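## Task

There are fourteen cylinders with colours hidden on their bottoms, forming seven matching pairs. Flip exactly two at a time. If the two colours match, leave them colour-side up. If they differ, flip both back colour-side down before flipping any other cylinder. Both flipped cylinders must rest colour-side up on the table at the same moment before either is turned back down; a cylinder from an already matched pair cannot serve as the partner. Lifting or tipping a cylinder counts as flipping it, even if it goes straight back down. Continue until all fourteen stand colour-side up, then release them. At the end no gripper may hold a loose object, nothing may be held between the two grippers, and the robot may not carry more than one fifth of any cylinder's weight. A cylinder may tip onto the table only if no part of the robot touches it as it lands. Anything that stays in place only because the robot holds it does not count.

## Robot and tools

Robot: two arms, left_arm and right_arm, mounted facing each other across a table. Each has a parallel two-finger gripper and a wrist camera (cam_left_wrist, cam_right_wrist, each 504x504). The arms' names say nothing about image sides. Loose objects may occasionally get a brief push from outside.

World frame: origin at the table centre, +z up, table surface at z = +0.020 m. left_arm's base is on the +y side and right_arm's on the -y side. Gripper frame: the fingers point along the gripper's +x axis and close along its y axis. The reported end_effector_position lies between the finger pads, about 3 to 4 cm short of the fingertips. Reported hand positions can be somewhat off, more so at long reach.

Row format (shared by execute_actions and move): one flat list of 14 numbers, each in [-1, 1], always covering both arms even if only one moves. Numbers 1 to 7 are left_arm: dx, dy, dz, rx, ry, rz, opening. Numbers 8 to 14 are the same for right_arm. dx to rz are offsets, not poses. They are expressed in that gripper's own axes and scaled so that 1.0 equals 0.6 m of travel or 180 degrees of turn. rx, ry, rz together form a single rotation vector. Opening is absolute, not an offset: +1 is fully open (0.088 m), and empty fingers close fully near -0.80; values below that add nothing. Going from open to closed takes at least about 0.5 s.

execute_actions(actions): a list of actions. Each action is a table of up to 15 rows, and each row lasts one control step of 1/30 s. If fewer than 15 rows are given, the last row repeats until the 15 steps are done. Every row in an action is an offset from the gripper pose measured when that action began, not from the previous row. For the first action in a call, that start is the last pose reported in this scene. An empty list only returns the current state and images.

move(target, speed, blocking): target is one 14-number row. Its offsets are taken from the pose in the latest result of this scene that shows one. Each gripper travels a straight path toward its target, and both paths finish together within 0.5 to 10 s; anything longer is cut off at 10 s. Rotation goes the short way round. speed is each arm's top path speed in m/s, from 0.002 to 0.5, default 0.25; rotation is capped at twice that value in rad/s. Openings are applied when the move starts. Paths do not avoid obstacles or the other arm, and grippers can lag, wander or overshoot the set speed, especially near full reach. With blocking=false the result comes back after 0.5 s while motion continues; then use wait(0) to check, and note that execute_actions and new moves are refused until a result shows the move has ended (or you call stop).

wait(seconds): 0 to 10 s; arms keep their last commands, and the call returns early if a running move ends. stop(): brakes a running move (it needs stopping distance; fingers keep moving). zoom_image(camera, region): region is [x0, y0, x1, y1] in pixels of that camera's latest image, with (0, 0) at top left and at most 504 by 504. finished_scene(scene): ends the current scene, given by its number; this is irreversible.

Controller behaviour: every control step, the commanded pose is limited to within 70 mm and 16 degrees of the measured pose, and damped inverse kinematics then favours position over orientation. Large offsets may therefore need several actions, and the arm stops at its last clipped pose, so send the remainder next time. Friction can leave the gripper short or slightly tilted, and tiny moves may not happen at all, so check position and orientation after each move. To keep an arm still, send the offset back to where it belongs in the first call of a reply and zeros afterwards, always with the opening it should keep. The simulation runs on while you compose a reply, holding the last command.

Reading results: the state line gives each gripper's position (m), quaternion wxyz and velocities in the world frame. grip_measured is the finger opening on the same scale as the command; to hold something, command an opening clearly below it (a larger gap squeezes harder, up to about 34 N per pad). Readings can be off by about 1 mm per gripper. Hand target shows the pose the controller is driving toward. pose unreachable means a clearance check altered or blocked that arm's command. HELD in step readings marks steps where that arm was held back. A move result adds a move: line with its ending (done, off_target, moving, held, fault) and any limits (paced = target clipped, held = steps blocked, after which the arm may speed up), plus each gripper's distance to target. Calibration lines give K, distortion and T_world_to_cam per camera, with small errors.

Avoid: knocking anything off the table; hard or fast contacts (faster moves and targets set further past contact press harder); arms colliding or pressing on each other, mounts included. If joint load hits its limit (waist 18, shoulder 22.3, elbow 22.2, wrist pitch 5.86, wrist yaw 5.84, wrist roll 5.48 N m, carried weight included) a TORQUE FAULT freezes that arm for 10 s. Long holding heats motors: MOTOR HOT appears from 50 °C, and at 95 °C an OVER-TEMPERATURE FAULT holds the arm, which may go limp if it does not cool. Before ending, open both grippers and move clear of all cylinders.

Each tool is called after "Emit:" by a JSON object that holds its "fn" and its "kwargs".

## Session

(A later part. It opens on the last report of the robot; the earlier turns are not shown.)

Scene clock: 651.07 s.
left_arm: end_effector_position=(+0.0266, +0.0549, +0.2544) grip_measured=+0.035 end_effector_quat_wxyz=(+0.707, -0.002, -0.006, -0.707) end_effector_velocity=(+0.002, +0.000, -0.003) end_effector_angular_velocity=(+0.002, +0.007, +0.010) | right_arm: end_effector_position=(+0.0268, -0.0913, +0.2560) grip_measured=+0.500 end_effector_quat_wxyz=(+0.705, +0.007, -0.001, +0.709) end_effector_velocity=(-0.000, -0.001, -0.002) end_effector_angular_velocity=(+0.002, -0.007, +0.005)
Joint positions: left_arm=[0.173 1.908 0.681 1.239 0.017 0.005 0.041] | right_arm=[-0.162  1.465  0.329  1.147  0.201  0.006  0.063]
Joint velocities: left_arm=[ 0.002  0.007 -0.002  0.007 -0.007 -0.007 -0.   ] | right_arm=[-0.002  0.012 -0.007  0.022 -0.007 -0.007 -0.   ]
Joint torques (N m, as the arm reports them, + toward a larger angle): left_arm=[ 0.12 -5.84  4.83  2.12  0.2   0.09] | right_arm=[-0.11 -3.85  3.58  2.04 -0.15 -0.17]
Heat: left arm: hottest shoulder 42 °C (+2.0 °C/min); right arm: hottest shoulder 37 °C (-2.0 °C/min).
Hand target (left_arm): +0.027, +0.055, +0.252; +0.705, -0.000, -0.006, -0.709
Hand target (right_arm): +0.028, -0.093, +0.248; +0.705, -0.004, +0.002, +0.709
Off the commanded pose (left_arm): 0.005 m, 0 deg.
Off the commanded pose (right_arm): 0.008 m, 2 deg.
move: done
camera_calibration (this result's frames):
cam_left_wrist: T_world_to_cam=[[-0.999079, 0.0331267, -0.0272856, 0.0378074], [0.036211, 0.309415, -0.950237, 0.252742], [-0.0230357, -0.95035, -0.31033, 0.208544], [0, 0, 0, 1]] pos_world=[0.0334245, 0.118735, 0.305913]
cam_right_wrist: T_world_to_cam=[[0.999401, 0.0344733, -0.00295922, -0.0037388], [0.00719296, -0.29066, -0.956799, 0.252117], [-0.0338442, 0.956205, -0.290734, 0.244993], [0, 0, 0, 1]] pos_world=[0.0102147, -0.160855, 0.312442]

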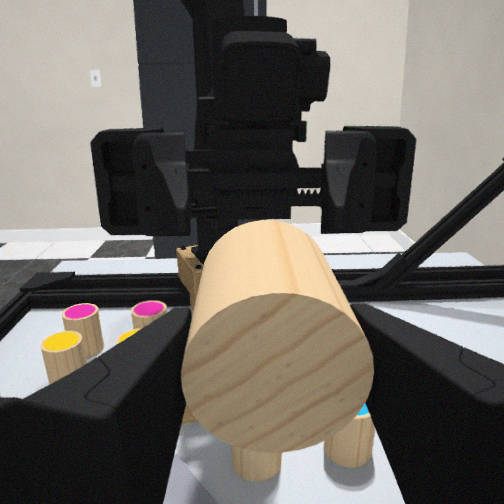

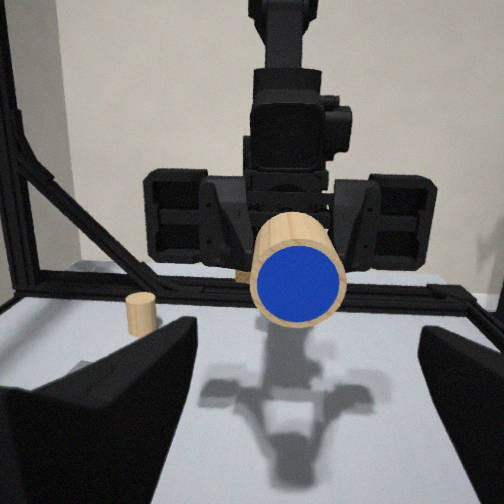

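Emit:
{"fn": "move", "kwargs": {"target": [0,0,0,0,0,0,-0.4,0.124,-0.002,-0.004,-0.005,0.002,0,0.5], "speed": 0.12}}

Emit:
{"fn": "execute_actions", "kwargs": {"actions": [[[0,0,0,0,0,0,-0.4,0,0,0,0,0,0,-0.4]],[[0,0,0,0,0,0,0.5,0,0,0,0,0,0,-0.4]]]}}

Emit:
{"fn": "move", "kwargs": {"target": [-0.07,0,0,0,0,0,0.5,0,0,0,0,0,0,-0.4], "speed": 0.2}}

Emit:
{"fn": "move", "kwargs": {"target": [-0.372,-0.252,-0.163,0,0.5,0,0.5,-0.097,0.095,-0.175,0,0.504,0,-0.4], "speed": 0.4}}

Scene clock: 655.57 s.
left_arm: end_effector_position=(+0.0266, +0.0549, +0.2539) grip_measured=+0.032 end_effector_quat_wxyz=(+0.707, -0.002, -0.006, -0.708) end_effector_velocity=(+0.002, +0.001, -0.005) end_effector_angular_velocity=(+0.022, +0.023, +0.019) | right_arm: end_effector_position=(+0.0271, -0.0202, +0.2559) grip_measured=+0.500 end_effector_quat_wxyz=(+0.705, +0.003, -0.003, +0.709) end_effector_velocity=(-0.000, +0.002, +0.000) end_effector_angular_velocity=(-0.002, -0.008, +0.005)
Joint positions: left_arm=[0.173 1.909 0.681 1.24  0.018 0.005 0.041] | right_arm=[-0.214  1.722  0.597  1.132  0.15  -0.002  0.063]
Joint velocities: left_arm=[-0.002 -0.002 -0.002 -0.022 -0.022 -0.022 -0.   ] | right_arm=[-0.002  0.002  0.007 -0.007 -0.007 -0.007  0.   ]
Joint torques (N m, as the arm reports them, + toward a larger angle): left_arm=[-0.01 -6.52  5.12  1.71  0.04  0.01] | right_arm=[-0.19 -5.88  6.31  1.65 -0.08 -0.19]
Heat: left arm: hottest shoulder 42 °C (+2.0 °C/min); right arm: hottest shoulder 37 °C (-2.0 °C/min).
Hand target (left_arm): +0.027, +0.055, +0.254; +0.707, -0.002, -0.006, -0.708
Hand target (right_arm): +0.027, -0.017, +0.254; +0.705, -0.001, -0.004, +0.709
Off the commanded pose (left_arm): 0.000 m, 0 deg.
Off the commanded pose (right_arm): 0.004 m, 0 deg.
move: done
camera_calibration (this result's frames):
cam_left_wrist: T_world_to_cam=[[-0.999066, 0.0335286, -0.0272525, 0.0377045], [0.0363219, 0.310126, -0.950001, 0.252176], [-0.0234005, -0.950104, -0.311055, 0.208607], [0, 0, 0, 1]] pos_world=[0.0333913, 0.118728, 0.305483]
cam_right_wrist: T_world_to_cam=[[0.999404, 0.0340208, 0.00584869, -0.00883635], [0.0155589, -0.292697, -0.956079, 0.272195], [-0.0308147, 0.9556, -0.293052, 0.17749], [0, 0, 0, 1]] pos_world=[0.0100653, -0.0896379, 0.312305]

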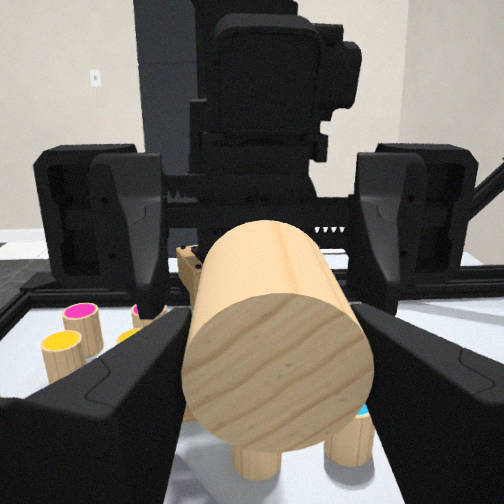

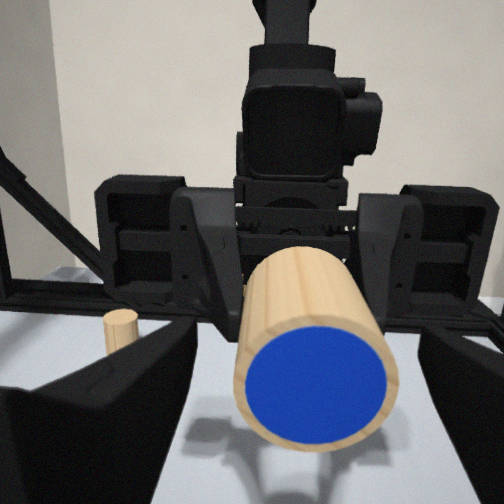

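Scene clock: 656.57 s.
left_arm: end_effector_position=(+0.0265, +0.0549, +0.2539) grip_measured=+0.493 end_effector_quat_wxyz=(+0.706, -0.002, -0.006, -0.708) end_effector_velocity=(+0.002, -0.000, +0.003) end_effector_angular_velocity=(-0.002, +0.022, +0.010) | right_arm: end_effector_position=(+0.0271, -0.0201, +0.2560) grip_measured=+0.024 end_effector_quat_wxyz=(+0.705, +0.003, -0.003, +0.709) end_effector_velocity=(-0.002, -0.001, -0.001) end_effector_angular_velocity=(-0.007, +0.006, +0.020)
Joint positions: left_arm=[0.173 1.909 0.681 1.24  0.018 0.005 0.063] | right_arm=[-0.214  1.722  0.598  1.132  0.15  -0.002  0.04 ]
Joint velocities: left_arm=[ 0.002 -0.007  0.002 -0.007 -0.007 -0.022  0.003] | right_arm=[-0.002 -0.002 -0.002 -0.007 -0.022  0.007 -0.   ]
Joint torques (N m, as the arm reports them, + toward a larger angle): left_arm=[-0.02 -6.46  5.12  1.73  0.    0.01] | right_arm=[ 0.05 -7.03  5.13  1.84  0.02 -0.01]
Heat: left arm: hottest shoulder 42 °C (+2.0 °C/min); right arm: hottest shoulder 37 °C (-2.0 °C/min).
Hand target (left_arm): +0.027, +0.055, +0.254; +0.706, -0.002, -0.006, -0.708
Hand target (right_arm): +0.027, -0.020, +0.256; +0.705, +0.003, -0.003, +0.709
Off the commanded pose (left_arm): 0.000 m, 0 deg.
Off the commanded pose (right_arm): 0.000 m, 0 deg.
Step readings (end_effector_position; steps 1 to 15: 1st action; 16 to 30: 2nd action):
0: left_arm (+0.0266, +0.0549, +0.2539) | right_arm (+0.0271, -0.0202, +0.2559)
1: left_arm (+0.0266, +0.0549, +0.2539) | right_arm (+0.0271, -0.0201, +0.2560)
2: left_arm (+0.0266, +0.0549, +0.2539) | right_arm (+0.0271, -0.0201, +0.2560)
4: left_arm (+0.0265, +0.0549, +0.2539) | right_arm (+0.0272, -0.0201, +0.2560)
8: left_arm (+0.0265, +0.0549, +0.2539) | right_arm (+0.0272, -0.0201, +0.2560)
15: left_arm (+0.0265, +0.0549, +0.2539) | right_arm (+0.0271, -0.0201, +0.2560)
16: left_arm (+0.0265, +0.0549, +0.2539) | right_arm (+0.0271, -0.0201, +0.2560)
17: left_arm (+0.0265, +0.0549, +0.2539) | right_arm (+0.0271, -0.0201, +0.2560)
19: left_arm (+0.0265, +0.0549, +0.2539) | right_arm (+0.0271, -0.0201, +0.2560)
23: left_arm (+0.0265, +0.0549, +0.2539) | right_arm (+0.0271, -0.0201, +0.2560)
30: end_effector_position above
camera_calibration (this result's frames):
cam_left_wrist: T_world_to_cam=[[-0.999053, 0.0339097, -0.0272569, 0.037627], [0.0364444, 0.310113, -0.950001, 0.252176], [-0.0237615, -0.950095, -0.311055, 0.208615], [0, 0, 0, 1]] pos_world=[0.033358, 0.118725, 0.305483]
cam_right_wrist: T_world_to_cam=[[0.999404, 0.0340186, 0.00580277, -0.00881661], [0.0155027, -0.292337, -0.95619, 0.272391], [-0.0308319, 0.95571, -0.29269, 0.177372], [0, 0, 0, 1]] pos_world=[0.0100573, -0.0895864, 0.312424]

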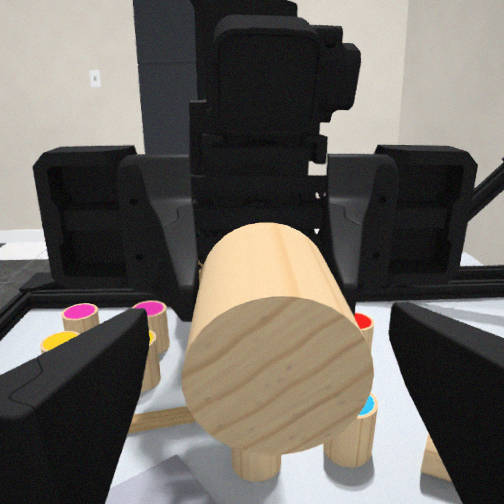

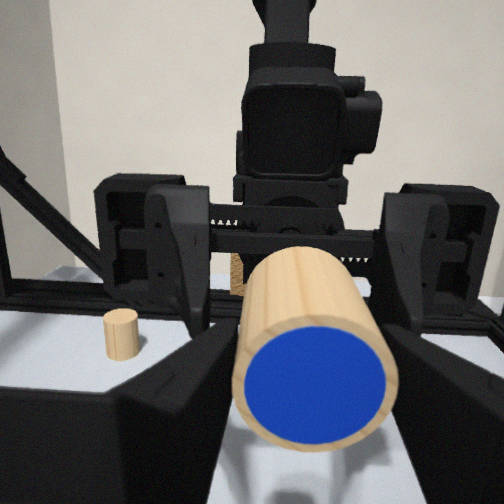

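Scene clock: 657.40 s.
left_arm: end_effector_position=(+0.0259, +0.0949, +0.2502) grip_measured=+0.500 end_effector_quat_wxyz=(+0.706, +0.001, -0.003, -0.708) end_effector_velocity=(+0.000, +0.003, -0.001) end_effector_angular_velocity=(+0.007, -0.007, +0.005) | right_arm: end_effector_position=(+0.0271, -0.0201, +0.2560) grip_measured=+0.024 end_effector_quat_wxyz=(+0.705, +0.003, -0.003, +0.709) end_effector_velocity=(+0.000, -0.001, -0.003) end_effector_angular_velocity=(-0.012, -0.009, +0.005)
Joint positions: left_arm=[0.173 1.811 0.512 1.301 0.018 0.005 0.063] | right_arm=[-0.214  1.722  0.598  1.132  0.15  -0.002  0.04 ]
Joint velocities: left_arm=[-0.002 -0.012 -0.012 -0.007 -0.007  0.007  0.   ] | right_arm=[-0.002 -0.002 -0.007 -0.007 -0.007 -0.007  0.001]
Joint torques (N m, as the arm reports them, + toward a larger angle): left_arm=[ 0.14 -6.62  4.27  2.04  0.04  0.03] | right_arm=[ 0.06 -6.96  5.15  1.83  0.   -0.01]
Heat: left arm: hottest shoulder 42 °C (+2.0 °C/min); right arm: hottest shoulder 37 °C (-2.0 °C/min).
Hand target (left_arm): +0.026, +0.097, +0.254; +0.706, -0.002, -0.006, -0.708
Hand target (right_arm): +0.027, -0.020, +0.256; +0.705, +0.003, -0.003, +0.709
Off the commanded pose (left_arm): 0.004 m, 1 deg.
Off the commanded pose (right_arm): 0.000 m, 0 deg.
move: done
camera_calibration (this result's frames):
cam_left_wrist: T_world_to_cam=[[-0.999057, 0.0341571, -0.0267992, 0.0353925], [0.0363057, 0.318796, -0.947128, 0.234716], [-0.0238077, -0.947208, -0.319736, 0.247348], [0, 0, 0, 1]] pos_world=[0.0327264, 0.158255, 0.302341]
cam_right_wrist: T_world_to_cam=[[0.999404, 0.0340186, 0.00580277, -0.00881661], [0.0155027, -0.292337, -0.95619, 0.272391], [-0.0308319, 0.95571, -0.29269, 0.177372], [0, 0, 0, 1]] pos_world=[0.0100573, -0.0895864, 0.312424]

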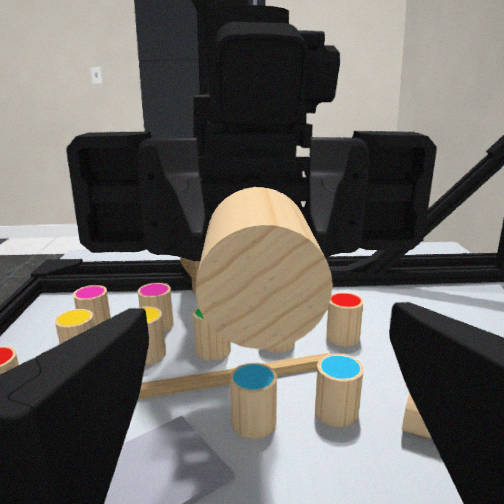

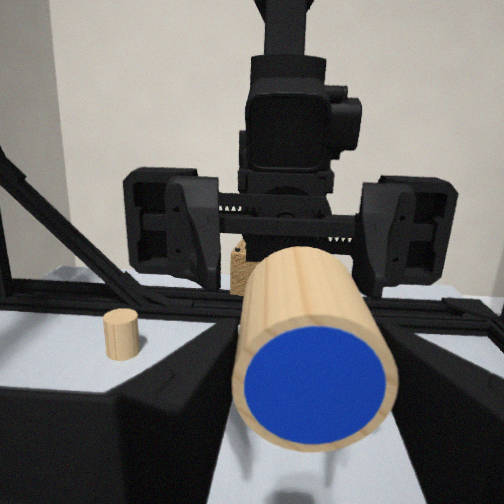

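Scene clock: 659.97 s.
left_arm: end_effector_position=(-0.1233, +0.3180, +0.1503) grip_measured=+0.500 end_effector_quat_wxyz=(+0.501, +0.499, +0.501, -0.499) end_effector_velocity=(+0.002, +0.002, -0.001) end_effector_angular_velocity=(+0.006, -0.013, +0.005) | right_arm: end_effector_position=(-0.0268, -0.0789, +0.1525) grip_measured=+0.024 end_effector_quat_wxyz=(+0.503, -0.502, +0.496, +0.499) end_effector_velocity=(+0.000, -0.002, +0.000) end_effector_angular_velocity=(-0.018, +0.003, +0.005)
Joint positions: left_arm=[-0.468  1.573  0.887 -0.885 -0.001 -0.629  0.063] | right_arm=[-0.106  2.048  1.601 -1.122  0.011  0.26   0.04 ]
Joint velocities: left_arm=[-0.002  0.002 -0.002 -0.007 -0.007 -0.007 -0.   ] | right_arm=[-0.002  0.007  0.012 -0.022 -0.007 -0.007  0.   ]
Joint torques (N m, as the arm reports them, + toward a larger angle): left_arm=[-0.35 -3.93  6.51  0.05  0.16 -0.09] | right_arm=[ 0.26 -8.16  7.17 -0.08 -0.09  0.16]
Heat: left arm: hottest shoulder 42 °C (+2.0 °C/min); right arm: hottest shoulder 37 °C (-1.0 °C/min).
Hand target (left_arm): -0.126, +0.317, +0.151; +0.499, +0.498, +0.503, -0.499
Hand target (right_arm): -0.029, -0.077, +0.150; +0.502, -0.503, +0.499, +0.496
Off the commanded pose (left_arm): 0.001 m, 0 deg.
Off the commanded pose (right_arm): 0.004 m, 1 deg.
move: done
camera_calibration (this result's frames):
cam_left_wrist: T_world_to_cam=[[-0.99934, 0.0176168, 0.0317537, -0.127535], [0.0268604, 0.947066, 0.319914, -0.317013], [-0.024437, 0.320556, -0.946914, 0.114146], [0, 0, 0, 1]] pos_world=[-0.116146, 0.265888, 0.213553]
cam_right_wrist: T_world_to_cam=[[0.999798, 0.00673321, -0.0189362, 0.0493473], [0.012047, -0.954957, 0.296501, -0.0863422], [-0.0160869, -0.296669, -0.954845, 0.204174], [0, 0, 0, 1]] pos_world=[-0.0450126, -0.0222134, 0.221489]

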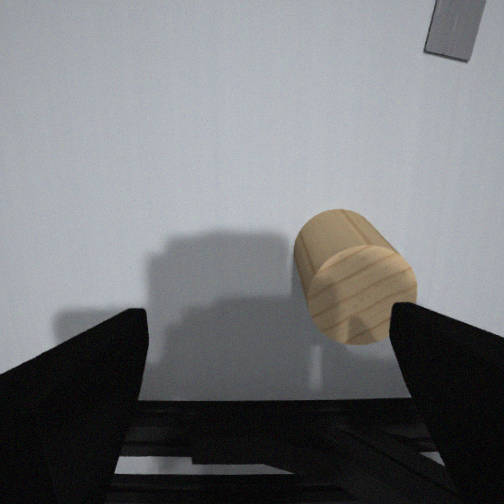

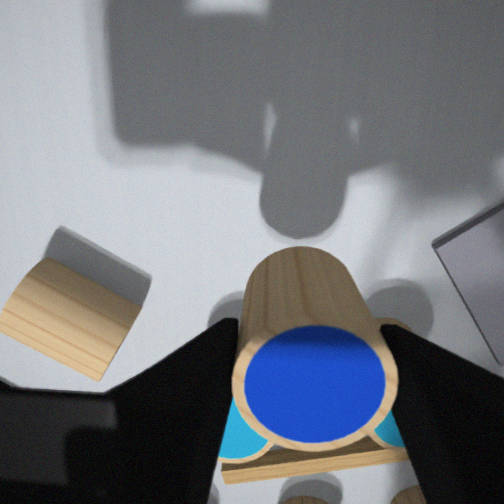

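Emit:
{"fn": "move", "kwargs": {"target": [0,-0.062,-0.022,0,0,0,0.5,0.109,0,0.005,0,0,0,-0.4], "speed": 0.07}}

Emit:
{"fn": "execute_actions", "kwargs": {"actions": [[[0,0,0,0,0,0,0.5,0,0,0,0,0,0,0.5]]]}}

Scene clock: 663.07 s.
left_arm: end_effector_position=(-0.1578, +0.3326, +0.1493) grip_measured=+0.500 end_effector_quat_wxyz=(+0.501, +0.500, +0.500, -0.498) end_effector_velocity=(+0.000, +0.003, -0.001) end_effector_angular_velocity=(+0.004, -0.014, +0.010) | right_arm: end_effector_position=(-0.0284, -0.0720, +0.0967) grip_measured=+0.024 end_effector_quat_wxyz=(+0.508, -0.494, +0.492, +0.506) end_effector_velocity=(+0.001, -0.003, -0.002) end_effector_angular_velocity=(-0.014, +0.004, +0.005)
Joint positions: left_arm=[-0.609  1.618  0.93  -0.885 -0.001 -0.769  0.063] | right_arm=[-0.107  2.12   1.479 -0.904  0.011  0.26   0.04 ]
Joint velocities: left_arm=[-0.012  0.002 -0.002 -0.007 -0.007 -0.022 -0.   ] | right_arm=[-0.002  0.002 -0.002 -0.007 -0.007 -0.007  0.   ]
Joint torques (N m, as the arm reports them, + toward a larger angle): left_arm=[-0.21 -4.13  6.59  0.17  0.   -0.07] | right_arm=[-0.2  -8.34  3.74  0.56  0.02 -0.12]
Heat: left arm: hottest shoulder 41 °C (+1.0 °C/min); right arm: hottest shoulder 38 °C (+0.0 °C/min).
Hand target (left_arm): -0.160, +0.331, +0.150; +0.501, +0.499, +0.501, -0.499
Hand target (right_arm): -0.026, -0.076, +0.087; +0.503, -0.502, +0.496, +0.499
Off the commanded pose (left_arm): 0.003 m, 0 deg.
Off the commanded pose (right_arm): 0.010 m, 1 deg.
move: off_target (right_arm)
camera_calibration (this result's frames):
cam_left_wrist: T_world_to_cam=[[-0.999387, 0.0186693, 0.0296247, -0.162285], [0.0272414, 0.946086, 0.322769, -0.329626], [-0.0220017, 0.323378, -0.946014, 0.106998], [0, 0, 0, 1]] pos_world=[-0.150852, 0.280283, 0.212423]
cam_right_wrist: T_world_to_cam=[[0.999669, 0.00647125, -0.0248991, 0.0503452], [0.0130619, -0.96149, 0.27453, -0.0614539], [-0.0221637, -0.274765, -0.961256, 0.15491], [0, 0, 0, 1]] pos_world=[-0.0460924, -0.0168492, 0.167033]

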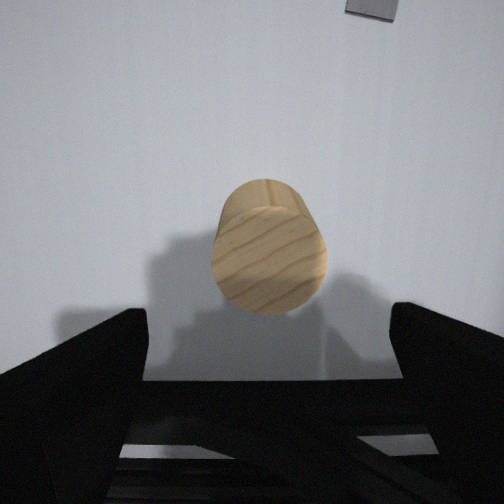

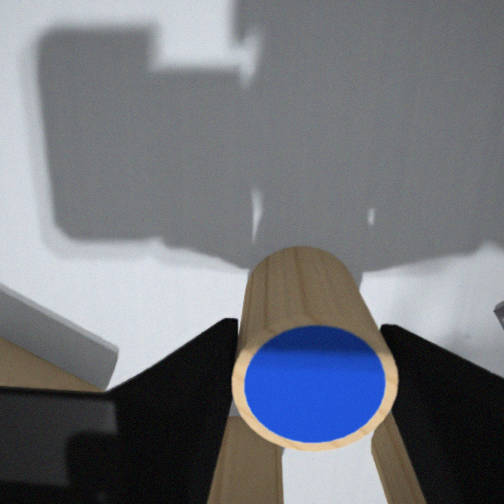

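Scene clock: 663.57 s.
left_arm: end_effector_position=(-0.1578, +0.3326, +0.1493) grip_measured=+0.500 end_effector_quat_wxyz=(+0.501, +0.500, +0.501, -0.498) end_effector_velocity=(-0.000, +0.001, +0.002) end_effector_angular_velocity=(-0.007, -0.004, -0.000) | right_arm: end_effector_position=(-0.0284, -0.0720, +0.0967) grip_measured=+0.492 end_effector_quat_wxyz=(+0.507, -0.494, +0.492, +0.506) end_effector_velocity=(+0.003, -0.002, +0.000) end_effector_angular_velocity=(-0.005, -0.009, +0.005)
Joint positions: left_arm=[-0.609  1.618  0.93  -0.885 -0.001 -0.769  0.063] | right_arm=[-0.107  2.12   1.479 -0.904  0.01   0.26   0.063]
Joint velocities: left_arm=[-0.007 -0.007  0.002 -0.007 -0.007 -0.007  0.   ] | right_arm=[-0.002 -0.002 -0.002 -0.007  0.007 -0.007  0.003]
Joint torques (N m, as the arm reports them, + toward a larger angle): left_arm=[-0.09 -4.94  5.4   0.23 -0.06  0.  ] | right_arm=[  0.06 -10.03   5.24   0.13   0.02  -0.01]
Heat: left arm: hottest shoulder 41 °C (+1.0 °C/min); right arm: hottest shoulder 38 °C (+0.0 °C/min).
Hand target (left_arm): -0.158, +0.333, +0.149; +0.501, +0.500, +0.501, -0.498
Hand target (right_arm): -0.028, -0.072, +0.097; +0.507, -0.494, +0.492, +0.506
Off the commanded pose (left_arm): 0.000 m, 0 deg.
Off the commanded pose (right_arm): 0.000 m, 0 deg.
Step readings (end_effector_position):
0: left_arm (-0.1578, +0.3326, +0.1493) | right_arm (-0.0284, -0.0720, +0.0967)
1: left_arm (-0.1578, +0.3326, +0.1493) | right_arm (-0.0284, -0.0720, +0.0967)
2: left_arm (-0.1578, +0.3326, +0.1493) | right_arm (-0.0284, -0.0720, +0.0967)
4: left_arm (-0.1578, +0.3326, +0.1493) | right_arm (-0.0284, -0.0720, +0.0967)
8: left_arm (-0.1578, +0.3326, +0.1493) | right_arm (-0.0284, -0.0720, +0.0967)
15: end_effector_position above
camera_calibration (this result's frames):
cam_left_wrist: T_world_to_cam=[[-0.999394, 0.0182881, 0.0296241, -0.162159], [0.0268803, 0.946096, 0.322768, -0.329687], [-0.0221244, 0.323369, -0.946014, 0.106982], [0, 0, 0, 1]] pos_world=[-0.150832, 0.280286, 0.212423]
cam_right_wrist: T_world_to_cam=[[0.99966, 0.00647834, -0.025268, 0.0504366], [0.0131723, -0.961463, 0.27462, -0.0614708], [-0.0225152, -0.274859, -0.961221, 0.154884], [0, 0, 0, 1]] pos_world=[-0.0461225, -0.0168572, 0.167034]

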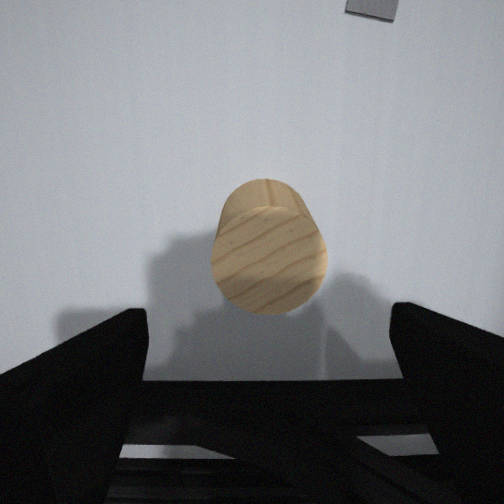

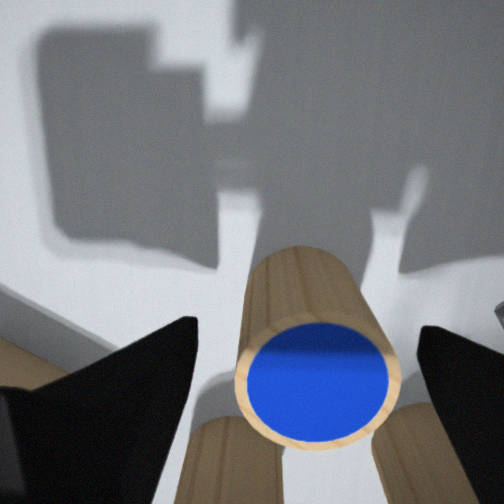

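Emit:
{"fn": "move", "kwargs": {"target": [0.109,-0.001,0.003,0,0,0,0.5,-0.105,0,0,0,0,0,0.5], "speed": 0.08}}

Emit:
{"fn": "execute_actions", "kwargs": {"actions": [[[0,0,0,0,0,0,-0.4,0,0,0,0,0,0,0.5]]]}}

Emit:
{"fn": "move", "kwargs": {"target": [-0.16,0,0,0,0,0,-0.4,0,0,0,0,0,0,0.5], "speed": 0.3}}

Emit:
{"fn": "move", "kwargs": {"target": [-0.122,0.308,0.465,0,-0.503,0,-0.4,-0.15,-0.092,-0.028,0,-0.492,0,0.5], "speed": 0.4}}

Scene clock: 667.40 s.
left_arm: end_effector_position=(-0.1596, +0.3298, +0.0869) grip_measured=+0.500 end_effector_quat_wxyz=(+0.501, +0.497, +0.501, -0.501) end_effector_velocity=(+0.001, -0.001, -0.002) end_effector_angular_velocity=(-0.003, -0.007, +0.024) | right_arm: end_effector_position=(-0.0273, -0.0762, +0.1531) grip_measured=+0.500 end_effector_quat_wxyz=(+0.504, -0.500, +0.495, +0.500) end_effector_velocity=(+0.003, -0.002, +0.000) end_effector_angular_velocity=(-0.005, -0.009, +0.005)
Joint positions: left_arm=[-0.607  1.769  0.806 -0.602 -0.001 -0.768  0.063] | right_arm=[-0.107  2.054  1.612 -1.122  0.01   0.26   0.063]
Joint velocities: left_arm=[ 0.002  0.007 -0.002  0.007 -0.007 -0.022  0.   ] | right_arm=[-0.002 -0.002 -0.002 -0.007  0.007 -0.007 -0.   ]
Joint torques (N m, as the arm reports them, + toward a larger angle): left_arm=[ 0.18 -4.52  4.22  0.51 -0.05  0.11] | right_arm=[  0.18 -10.84   6.99  -0.11   0.01   0.02]
Heat: left arm: hottest shoulder 41 °C (+2.0 °C/min); right arm: hottest shoulder 39 °C (+1.0 °C/min).
Hand target (left_arm): -0.158, +0.331, +0.084; +0.501, +0.500, +0.501, -0.498
Hand target (right_arm): -0.029, -0.074, +0.160; +0.507, -0.494, +0.492, +0.506
Off the commanded pose (left_arm): 0.004 m, 1 deg.
Off the commanded pose (right_arm): 0.007 m, 1 deg.
move: done
camera_calibration (this result's frames):
cam_left_wrist: T_world_to_cam=[[-0.999216, 0.0173509, 0.0355811, -0.162258], [0.0277382, 0.948151, 0.316607, -0.306911], [-0.0282428, 0.317345, -0.947889, 0.0500199], [0, 0, 0, 1]] pos_world=[-0.152205, 0.27794, 0.150357]
cam_right_wrist: T_world_to_cam=[[0.999768, 0.00607216, -0.0206528, 0.0500385], [0.0118337, -0.956454, 0.291644, -0.083276], [-0.0179825, -0.29182, -0.956304, 0.206118], [0, 0, 0, 1]] pos_world=[-0.0453349, -0.0198041, 0.222432]

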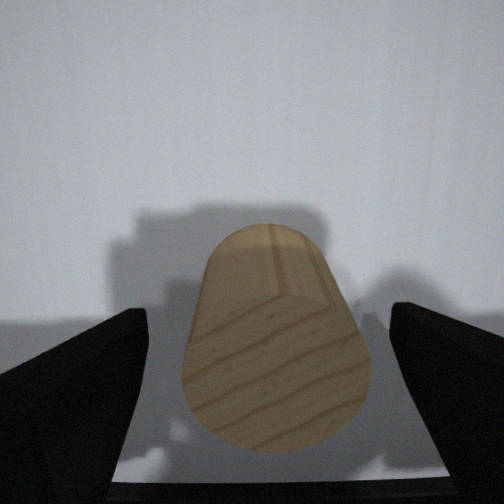

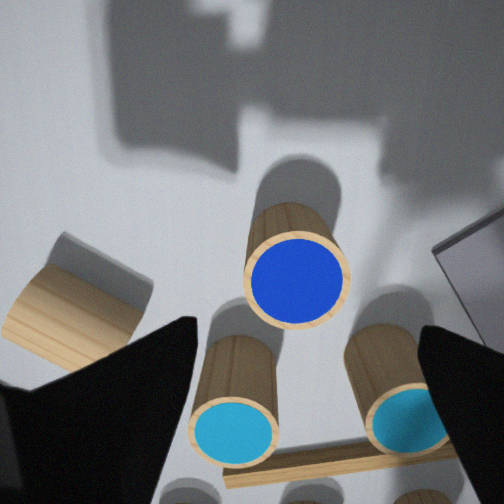

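Scene clock: 667.90 s.
left_arm: end_effector_position=(-0.1595, +0.3299, +0.0869) grip_measured=+0.037 end_effector_quat_wxyz=(+0.501, +0.497, +0.501, -0.501) end_effector_velocity=(-0.000, -0.001, +0.000) end_effector_angular_velocity=(-0.010, -0.000, +0.005) | right_arm: end_effector_position=(-0.0274, -0.0761, +0.1532) grip_measured=+0.500 end_effector_quat_wxyz=(+0.504, -0.500, +0.495, +0.501) end_effector_velocity=(-0.000, +0.001, +0.000) end_effector_angular_velocity=(+0.005, +0.009, -0.010)
Joint positions: left_arm=[-0.607  1.769  0.806 -0.603 -0.001 -0.768  0.041] | right_arm=[-0.107  2.054  1.612 -1.122  0.01   0.26   0.063]
Joint velocities: left_arm=[-0.002 -0.002 -0.002  0.007 -0.007 -0.007  0.001] | right_arm=[-0.002 -0.002 -0.002  0.007 -0.007  0.007 -0.   ]
Joint torques (N m, as the arm reports them, + toward a larger angle): left_arm=[ 0.01 -5.14  4.76  0.3  -0.06  0.  ] | right_arm=[ 0.1  -9.9   5.65  0.11  0.   -0.01]
Heat: left arm: hottest shoulder 41 °C (+2.0 °C/min); right arm: hottest shoulder 39 °C (+1.0 °C/min).
Hand target (left_arm): -0.160, +0.330, +0.087; +0.501, +0.497, +0.501, -0.501
Hand target (right_arm): -0.027, -0.076, +0.153; +0.504, -0.500, +0.495, +0.501
Off the commanded pose (left_arm): 0.000 m, 0 deg.
Off the commanded pose (right_arm): 0.000 m, 0 deg.
Step readings (end_effector_position):
0: left_arm (-0.1596, +0.3298, +0.0869) | right_arm (-0.0273, -0.0762, +0.1531)
1: left_arm (-0.1596, +0.3298, +0.0869) | right_arm (-0.0273, -0.0762, +0.1531)
2: left_arm (-0.1596, +0.3298, +0.0869) | right_arm (-0.0273, -0.0762, +0.1531)
4: left_arm (-0.1596, +0.3298, +0.0869) | right_arm (-0.0273, -0.0762, +0.1531)
8: left_arm (-0.1595, +0.3299, +0.0869) | right_arm (-0.0274, -0.0761, +0.1532)
15: end_effector_position above
camera_calibration (this result's frames):
cam_left_wrist: T_world_to_cam=[[-0.999238, 0.01772, 0.0347818, -0.162158], [0.027843, 0.94805, 0.3169, -0.306967], [-0.0273594, 0.317627, -0.947821, 0.05004], [0, 0, 0, 1]] pos_world=[-0.152119, 0.277999, 0.150347]
cam_right_wrist: T_world_to_cam=[[0.999766, 0.00607979, -0.020749, 0.0500816], [0.0118624, -0.956561, 0.29129, -0.0831618], [-0.0180767, -0.291468, -0.95641, 0.206278], [0, 0, 0, 1]] pos_world=[-0.0453546, -0.0197306, 0.222549]

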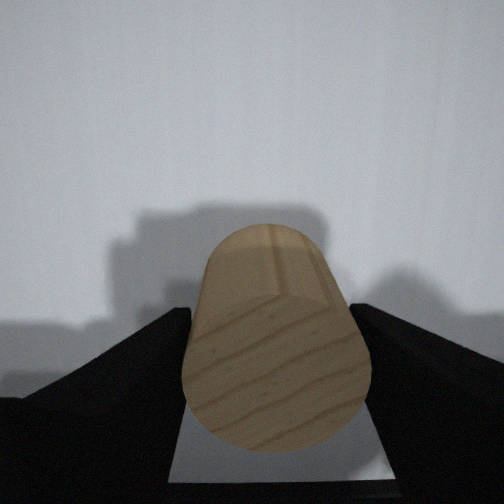

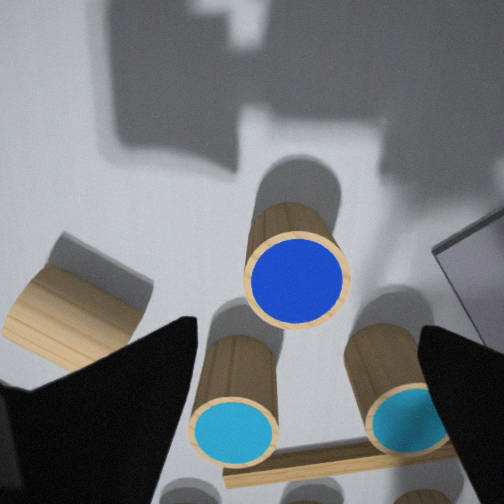

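Scene clock: 668.80 s.
left_arm: end_effector_position=(-0.1575, +0.3320, +0.1773) grip_measured=+0.035 end_effector_quat_wxyz=(+0.501, +0.503, +0.501, -0.495) end_effector_velocity=(-0.002, +0.001, +0.005) end_effector_angular_velocity=(+0.007, +0.004, +0.005) | right_arm: end_effector_position=(-0.0274, -0.0761, +0.1532) grip_measured=+0.500 end_effector_quat_wxyz=(+0.504, -0.500, +0.495, +0.501) end_effector_velocity=(+0.003, -0.002, +0.000) end_effector_angular_velocity=(-0.005, -0.009, +0.005)
Joint positions: left_arm=[-0.607  1.584  1.015 -1.014 -0.001 -0.768  0.041] | right_arm=[-0.107  2.054  1.612 -1.122  0.01   0.26   0.063]
Joint velocities: left_arm=[-0.002 -0.002  0.017 -0.022  0.007 -0.007 -0.   ] | right_arm=[-0.002 -0.002 -0.002 -0.007  0.007 -0.007  0.   ]
Joint torques (N m, as the arm reports them, + toward a larger angle): left_arm=[-0.24 -5.84  6.81 -0.01 -0.04 -0.05] | right_arm=[ 0.04 -9.92  5.62  0.11  0.02  0.  ]
Heat: left arm: hottest shoulder 41 °C (+2.0 °C/min); right arm: hottest shoulder 39 °C (+1.0 °C/min).
Hand target (left_arm): -0.160, +0.330, +0.183; +0.501, +0.497, +0.501, -0.501
Hand target (right_arm): -0.027, -0.076, +0.153; +0.504, -0.500, +0.495, +0.501
Off the commanded pose (left_arm): 0.006 m, 1 deg.
Off the commanded pose (right_arm): 0.000 m, 0 deg.
move: done
camera_calibration (this result's frames):
cam_left_wrist: T_world_to_cam=[[-0.999588, 0.0173546, 0.022874, -0.161195], [0.0239221, 0.943956, 0.329204, -0.339061], [-0.0158789, 0.329615, -0.943982, 0.132281], [0, 0, 0, 1]] pos_world=[-0.150917, 0.279255, 0.240178]
cam_right_wrist: T_world_to_cam=[[0.999766, 0.00607979, -0.020749, 0.0500816], [0.0118624, -0.956561, 0.29129, -0.0831618], [-0.0180767, -0.291468, -0.95641, 0.206278], [0, 0, 0, 1]] pos_world=[-0.0453546, -0.0197306, 0.222549]

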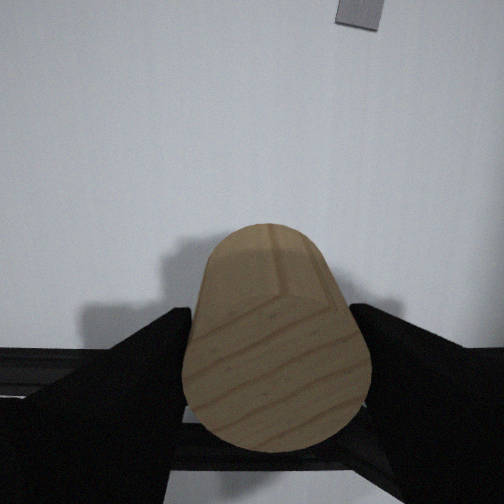

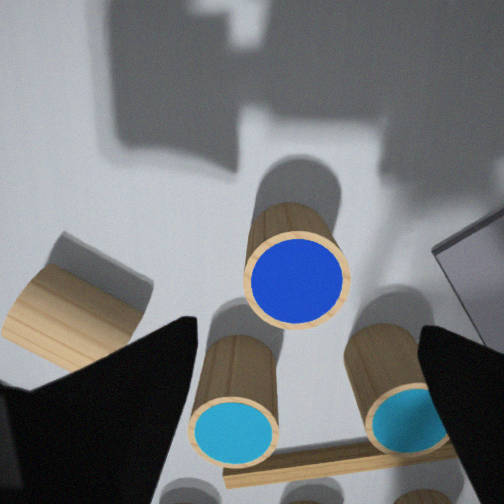

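Scene clock: 671.40 s.
left_arm: end_effector_position=(+0.0262, +0.0561, +0.2516) grip_measured=+0.035 end_effector_quat_wxyz=(+0.707, +0.007, -0.005, -0.707) end_effector_velocity=(-0.000, -0.001, +0.001) end_effector_angular_velocity=(-0.007, -0.007, +0.005) | right_arm: end_effector_position=(+0.0266, -0.0921, +0.2516) grip_measured=+0.500 end_effector_quat_wxyz=(+0.705, +0.005, +0.003, +0.710) end_effector_velocity=(-0.000, -0.001, -0.004) end_effector_angular_velocity=(-0.007, -0.024, +0.005)
Joint positions: left_arm=[0.171 1.904 0.676 1.225 0.014 0.017 0.041] | right_arm=[-0.161  1.477  0.321  1.159  0.2    0.01   0.063]
Joint velocities: left_arm=[-0.002  0.002  0.002  0.007 -0.007  0.007 -0.   ] | right_arm=[-0.002  0.007 -0.007  0.007 -0.007 -0.022 -0.   ]
Joint torques (N m, as the arm reports them, + toward a larger angle): left_arm=[ 0.15 -5.84  6.21  2.12  0.2   0.05] | right_arm=[-0.25 -3.86  3.54  1.92 -0.13 -0.19]
Heat: left arm: hottest shoulder 41 °C (+2.0 °C/min); right arm: hottest shoulder 39 °C (+1.0 °C/min).
Hand target (left_arm): +0.027, +0.053, +0.254; +0.706, +0.004, -0.010, -0.708
Hand target (right_arm): +0.027, -0.094, +0.244; +0.704, -0.006, +0.006, +0.710
Off the commanded pose (left_arm): 0.004 m, 1 deg.
Off the commanded pose (right_arm): 0.008 m, 2 deg.
move: done
camera_calibration (this result's frames):
cam_left_wrist: T_world_to_cam=[[-0.99875, 0.0320186, -0.0383919, 0.0401525], [0.0466943, 0.323213, -0.945173, 0.247385], [-0.0178544, -0.945784, -0.324304, 0.211921], [0, 0, 0, 1]] pos_world=[0.0323346, 0.119188, 0.30409]
cam_right_wrist: T_world_to_cam=[[0.999323, 0.0363722, -0.00546161, -0.00271769], [0.00562193, -0.297805, -0.95461, 0.246486], [-0.0363478, 0.953933, -0.297808, 0.246125], [0, 0, 0, 1]] pos_world=[0.0102762, -0.161284, 0.308581]

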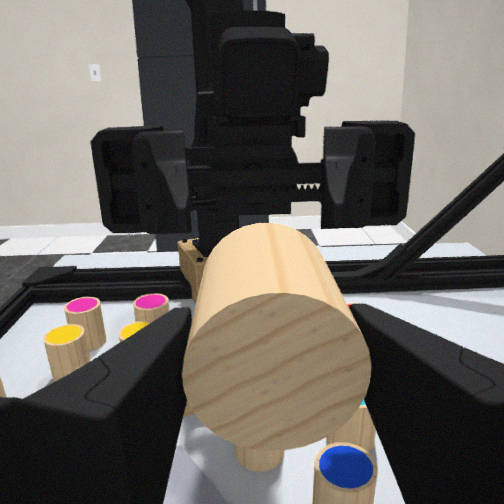

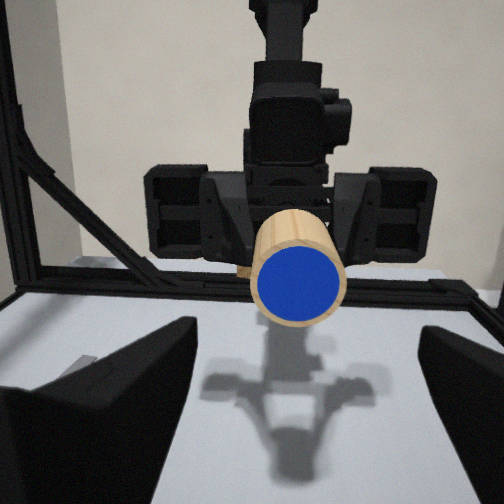

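Emit:
{"fn": "move", "kwargs": {"target": [0,0,0,0,0,0,-0.4,0.127,-0.002,-0.001,-0.006,0,0,0.5], "speed": 0.12}}

Emit:
{"fn": "execute_actions", "kwargs": {"actions": [[[0,0,0,0,0,0,-0.4,0,0,0,0,0,0,-0.4]],[[0,0,0,0,0,0,0.5,0,0,0,0,0,0,-0.4]]]}}

Emit:
{"fn": "move", "kwargs": {"target": [-0.2,0,0.05,0,0,0,0.5,0,0,0,0,0,0,-0.4], "speed": 0.2}}

Emit:
{"fn": "move", "kwargs": {"target": [0,0,0,0,0,0,0.5,0.015,0.028,-0.155,0,0.505,0,-0.4], "speed": 0.4}}

Scene clock: 675.27 s.
left_arm: end_effector_position=(+0.0264, +0.0559, +0.2512) grip_measured=+0.033 end_effector_quat_wxyz=(+0.707, +0.007, -0.005, -0.707) end_effector_velocity=(-0.000, +0.001, +0.001) end_effector_angular_velocity=(+0.002, +0.022, +0.015) | right_arm: end_effector_position=(+0.0269, -0.0192, +0.2528) grip_measured=+0.500 end_effector_quat_wxyz=(+0.705, +0.002, -0.003, +0.709) end_effector_velocity=(+0.002, +0.002, -0.005) end_effector_angular_velocity=(-0.022, -0.011, -0.000)
Joint positions: left_arm=[0.171 1.905 0.677 1.226 0.014 0.017 0.041] | right_arm=[-0.214  1.736  0.598  1.145  0.148 -0.003  0.063]
Joint velocities: left_arm=[-0.007 -0.007 -0.002 -0.007 -0.022 -0.022 -0.   ] | right_arm=[-0.007  0.007  0.007 -0.022 -0.007 -0.007 -0.   ]
Joint torques (N m, as the arm reports them, + toward a larger angle): left_arm=[-0.07 -6.56  5.01  1.68  0.    0.03] | right_arm=[-0.11 -5.88  6.33  1.66 -0.12 -0.18]
Heat: left arm: hottest shoulder 41 °C (+2.0 °C/min); right arm: hottest shoulder 39 °C (+2.0 °C/min).
Hand target (left_arm): +0.026, +0.056, +0.252; +0.707, +0.007, -0.005, -0.707
Hand target (right_arm): +0.027, -0.016, +0.251; +0.705, -0.002, -0.004, +0.710
Off the commanded pose (left_arm): 0.000 m, 0 deg.
Off the commanded pose (right_arm): 0.004 m, 0 deg.
move: done
camera_calibration (this result's frames):
cam_left_wrist: T_world_to_cam=[[-0.99875, 0.0320333, -0.0383734, 0.0402584], [0.0466883, 0.323574, -0.94505, 0.247019], [-0.0178565, -0.945661, -0.324665, 0.211756], [0, 0, 0, 1]] pos_world=[0.0324564, 0.119031, 0.30374]
cam_right_wrist: T_world_to_cam=[[0.999345, 0.0355472, 0.00676208, -0.00877627], [0.0169157, -0.293747, -0.955733, 0.2694], [-0.0319873, 0.955222, -0.294156, 0.17591], [0, 0, 0, 1]] pos_world=[0.0098403, -0.0885853, 0.309279]

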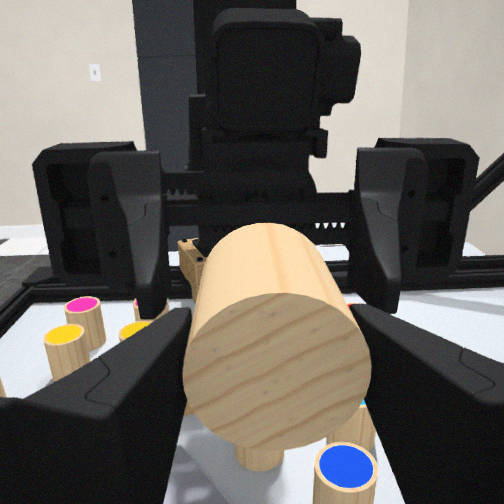

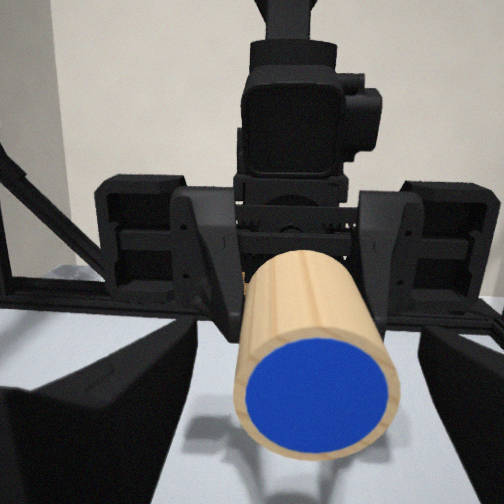

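Scene clock: 676.27 s.
left_arm: end_effector_position=(+0.0261, +0.0559, +0.2512) grip_measured=+0.493 end_effector_quat_wxyz=(+0.707, +0.007, -0.005, -0.707) end_effector_velocity=(-0.000, +0.001, +0.002) end_effector_angular_velocity=(-0.007, -0.007, +0.005) | right_arm: end_effector_position=(+0.0268, -0.0191, +0.2529) grip_measured=+0.024 end_effector_quat_wxyz=(+0.705, +0.002, -0.003, +0.709) end_effector_velocity=(+0.002, -0.000, -0.005) end_effector_angular_velocity=(-0.022, +0.004, -0.010)
Joint positions: left_arm=[0.171 1.905 0.677 1.226 0.015 0.017 0.063] | right_arm=[-0.214  1.736  0.598  1.145  0.148 -0.003  0.04 ]
Joint velocities: left_arm=[-0.002 -0.002 -0.002  0.007 -0.007  0.007  0.003] | right_arm=[-0.002 -0.002 -0.002 -0.022  0.007  0.007 -0.   ]
Joint torques (N m, as the arm reports them, + toward a larger angle): left_arm=[-0.16 -6.41  5.11  1.74  0.    0.02] | right_arm=[ 0.07 -7.04  5.07  1.86  0.01 -0.01]
Heat: left arm: hottest shoulder 41 °C (+2.0 °C/min); right arm: hottest shoulder 39 °C (+2.0 °C/min).
Hand target (left_arm): +0.026, +0.056, +0.251; +0.707, +0.007, -0.005, -0.707
Hand target (right_arm): +0.027, -0.019, +0.253; +0.705, +0.002, -0.003, +0.709
Off the commanded pose (left_arm): 0.000 m, 0 deg.
Off the commanded pose (right_arm): 0.000 m, 0 deg.
Step readings (end_effector_position; steps 1 to 15: 1st action; 16 to 30: 2nd action):
0: left_arm (+0.0264, +0.0559, +0.2512) | right_arm (+0.0269, -0.0192, +0.2528)
1: left_arm (+0.0264, +0.0559, +0.2512) | right_arm (+0.0268, -0.0191, +0.2529)
2: left_arm (+0.0264, +0.0559, +0.2512) | right_arm (+0.0268, -0.0191, +0.2529)
4: left_arm (+0.0262, +0.0559, +0.2512) | right_arm (+0.0270, -0.0191, +0.2529)
8: left_arm (+0.0261, +0.0559, +0.2512) | right_arm (+0.0268, -0.0191, +0.2529)
15: left_arm (+0.0261, +0.0559, +0.2512) | right_arm (+0.0268, -0.0191, +0.2529)
16: left_arm (+0.0261, +0.0559, +0.2512) | right_arm (+0.0268, -0.0191, +0.2529)
17: left_arm (+0.0261, +0.0559, +0.2512) | right_arm (+0.0268, -0.0191, +0.2529)
19: left_arm (+0.0261, +0.0559, +0.2512) | right_arm (+0.0268, -0.0191, +0.2529)
23: left_arm (+0.0261, +0.0559, +0.2512) | right_arm (+0.0268, -0.0191, +0.2529)
30: end_effector_position above
camera_calibration (this result's frames):
cam_left_wrist: T_world_to_cam=[[-0.998713, 0.0331763, -0.0383714, 0.0399018], [0.0470567, 0.32352, -0.945051, 0.247026], [-0.0189393, -0.94564, -0.324665, 0.211776], [0, 0, 0, 1]] pos_world=[0.0322371, 0.119022, 0.30374]
cam_right_wrist: T_world_to_cam=[[0.999346, 0.0355447, 0.00671688, -0.00875701], [0.0168597, -0.293387, -0.955845, 0.269595], [-0.0320046, 0.955333, -0.293794, 0.175792], [0, 0, 0, 1]] pos_world=[0.00983213, -0.0885328, 0.309397]

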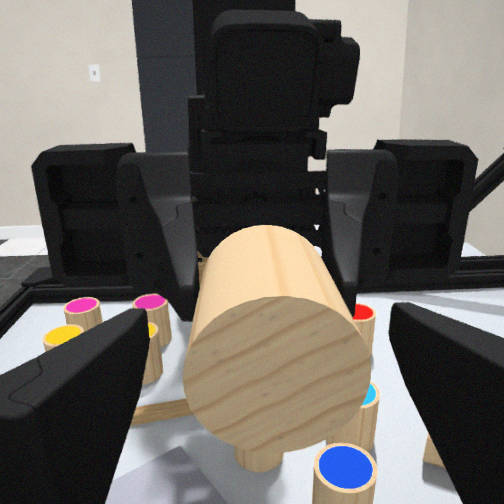

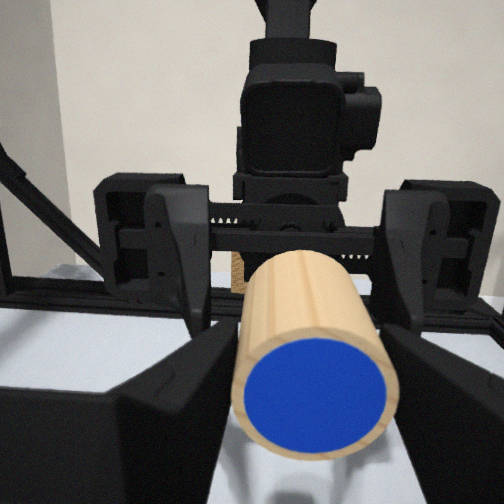

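Scene clock: 677.40 s.
left_arm: end_effector_position=(+0.0244, +0.1736, +0.2821) grip_measured=+0.500 end_effector_quat_wxyz=(+0.707, +0.006, -0.005, -0.707) end_effector_velocity=(+0.000, +0.003, -0.000) end_effector_angular_velocity=(+0.007, +0.022, +0.005) | right_arm: end_effector_position=(+0.0268, -0.0191, +0.2529) grip_measured=+0.024 end_effector_quat_wxyz=(+0.705, +0.002, -0.003, +0.709) end_effector_velocity=(+0.000, -0.001, -0.001) end_effector_angular_velocity=(-0.007, -0.009, +0.005)
Joint positions: left_arm=[0.171 1.338 0.259 1.077 0.015 0.017 0.063] | right_arm=[-0.214  1.736  0.598  1.145  0.148 -0.003  0.04 ]
Joint velocities: left_arm=[-0.002 -0.022 -0.007 -0.022 -0.007 -0.022 -0.   ] | right_arm=[-0.002 -0.002 -0.002 -0.007 -0.007 -0.007  0.   ]
Joint torques (N m, as the arm reports them, + toward a larger angle): left_arm=[ 0.24 -3.91  5.03  1.61  0.08  0.03] | right_arm=[ 0.04 -7.02  5.07  1.85  0.   -0.01]
Heat: left arm: hottest shoulder 41 °C (+2.0 °C/min); right arm: hottest shoulder 39 °C (+2.0 °C/min).
Hand target (left_arm): +0.025, +0.176, +0.282; +0.707, +0.007, -0.005, -0.707
Hand target (right_arm): +0.027, -0.019, +0.253; +0.705, +0.002, -0.003, +0.709
Off the commanded pose (left_arm): 0.003 m, 0 deg.
Off the commanded pose (right_arm): 0.000 m, 0 deg.
move: done
camera_calibration (this result's frames):
cam_left_wrist: T_world_to_cam=[[-0.998712, 0.0331323, -0.0384254, 0.0355521], [0.0470719, 0.322438, -0.945419, 0.238509], [-0.0189341, -0.94601, -0.323583, 0.332802], [0, 0, 0, 1]] pos_world=[0.0305805, 0.236752, 0.334546]
cam_right_wrist: T_world_to_cam=[[0.999346, 0.0355447, 0.00671688, -0.00875701], [0.0168597, -0.293387, -0.955845, 0.269595], [-0.0320046, 0.955333, -0.293794, 0.175792], [0, 0, 0, 1]] pos_world=[0.00983213, -0.0885328, 0.309397]

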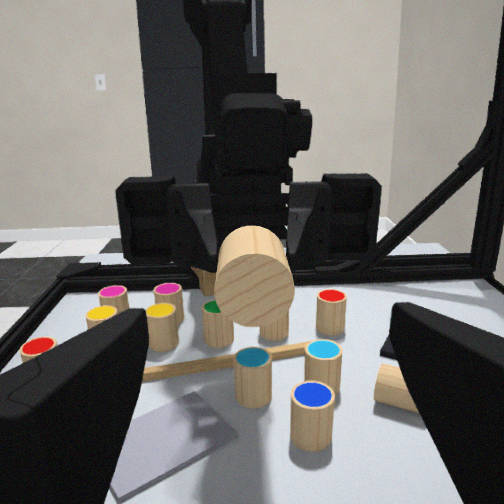

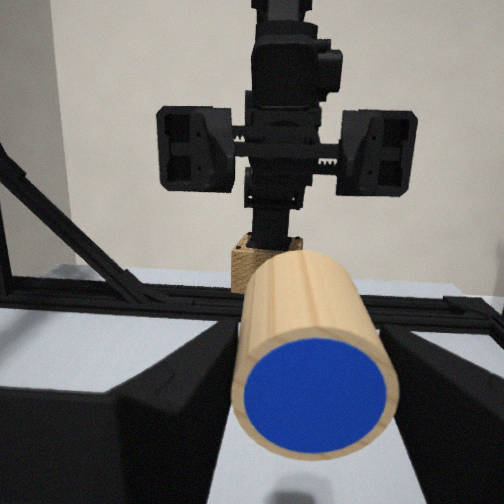

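Scene clock: 680.07 s.
left_arm: end_effector_position=(+0.0244, +0.1736, +0.2822) grip_measured=+0.500 end_effector_quat_wxyz=(+0.707, +0.006, -0.005, -0.707) end_effector_velocity=(+0.000, +0.001, -0.002) end_effector_angular_velocity=(+0.007, +0.007, +0.005) | right_arm: end_effector_position=(+0.0103, -0.0107, +0.1639) grip_measured=+0.024 end_effector_quat_wxyz=(+0.502, -0.505, +0.495, +0.499) end_effector_velocity=(-0.002, -0.004, -0.003) end_effector_angular_velocity=(-0.028, +0.003, +0.010)
Joint positions: left_arm=[0.171 1.337 0.259 1.077 0.015 0.017 0.063] | right_arm=[-0.225  2.301  2.049 -1.32   0.013  0.135  0.04 ]
Joint velocities: left_arm=[-0.002 -0.002 -0.002 -0.007 -0.007 -0.007 -0.   ] | right_arm=[ 0.002  0.012  0.007 -0.022 -0.007 -0.007 -0.   ]
Joint torques (N m, as the arm reports them, + toward a larger angle): left_arm=[-0.04 -3.13  5.76  1.79 -0.01  0.02] | right_arm=[-0.2  -9.63  7.09 -0.13 -0.11  0.13]
Heat: left arm: hottest shoulder 40 °C (+1.0 °C/min); right arm: hottest shoulder 39 °C (+2.0 °C/min).
Hand target (left_arm): +0.024, +0.174, +0.282; +0.707, +0.006, -0.006, -0.707
Hand target (right_arm): +0.011, -0.009, +0.159; +0.501, -0.505, +0.499, +0.495
Off the commanded pose (left_arm): 0.000 m, 0 deg.
Off the commanded pose (right_arm): 0.004 m, 1 deg.
move: done
camera_calibration (this result's frames):
cam_left_wrist: T_world_to_cam=[[-0.998712, 0.0331323, -0.0384254, 0.0355524], [0.0470719, 0.322438, -0.945419, 0.23854], [-0.0189341, -0.94601, -0.323583, 0.33284], [0, 0, 0, 1]] pos_world=[0.0305801, 0.236778, 0.334587]
cam_right_wrist: T_world_to_cam=[[0.999784, 0.0127748, -0.0163649, 0.011658], [0.0170892, -0.954, 0.29932, -0.0255744], [-0.0117884, -0.299535, -0.954012, 0.235668], [0, 0, 0, 1]] pos_world=[-0.00844034, 0.046044, 0.232676]

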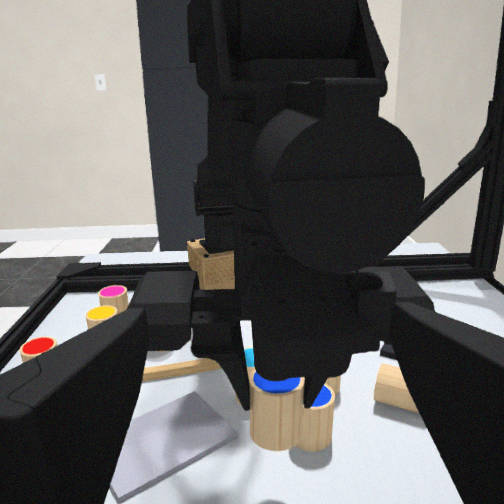

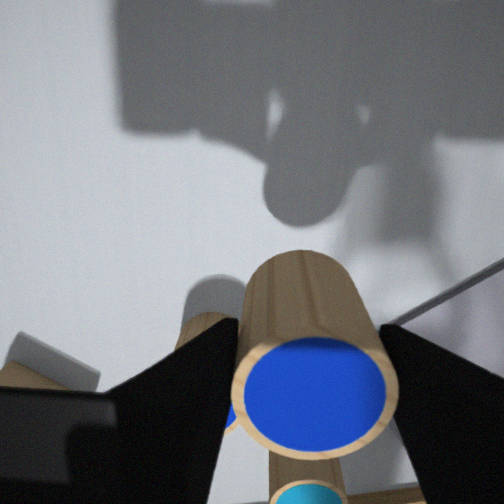

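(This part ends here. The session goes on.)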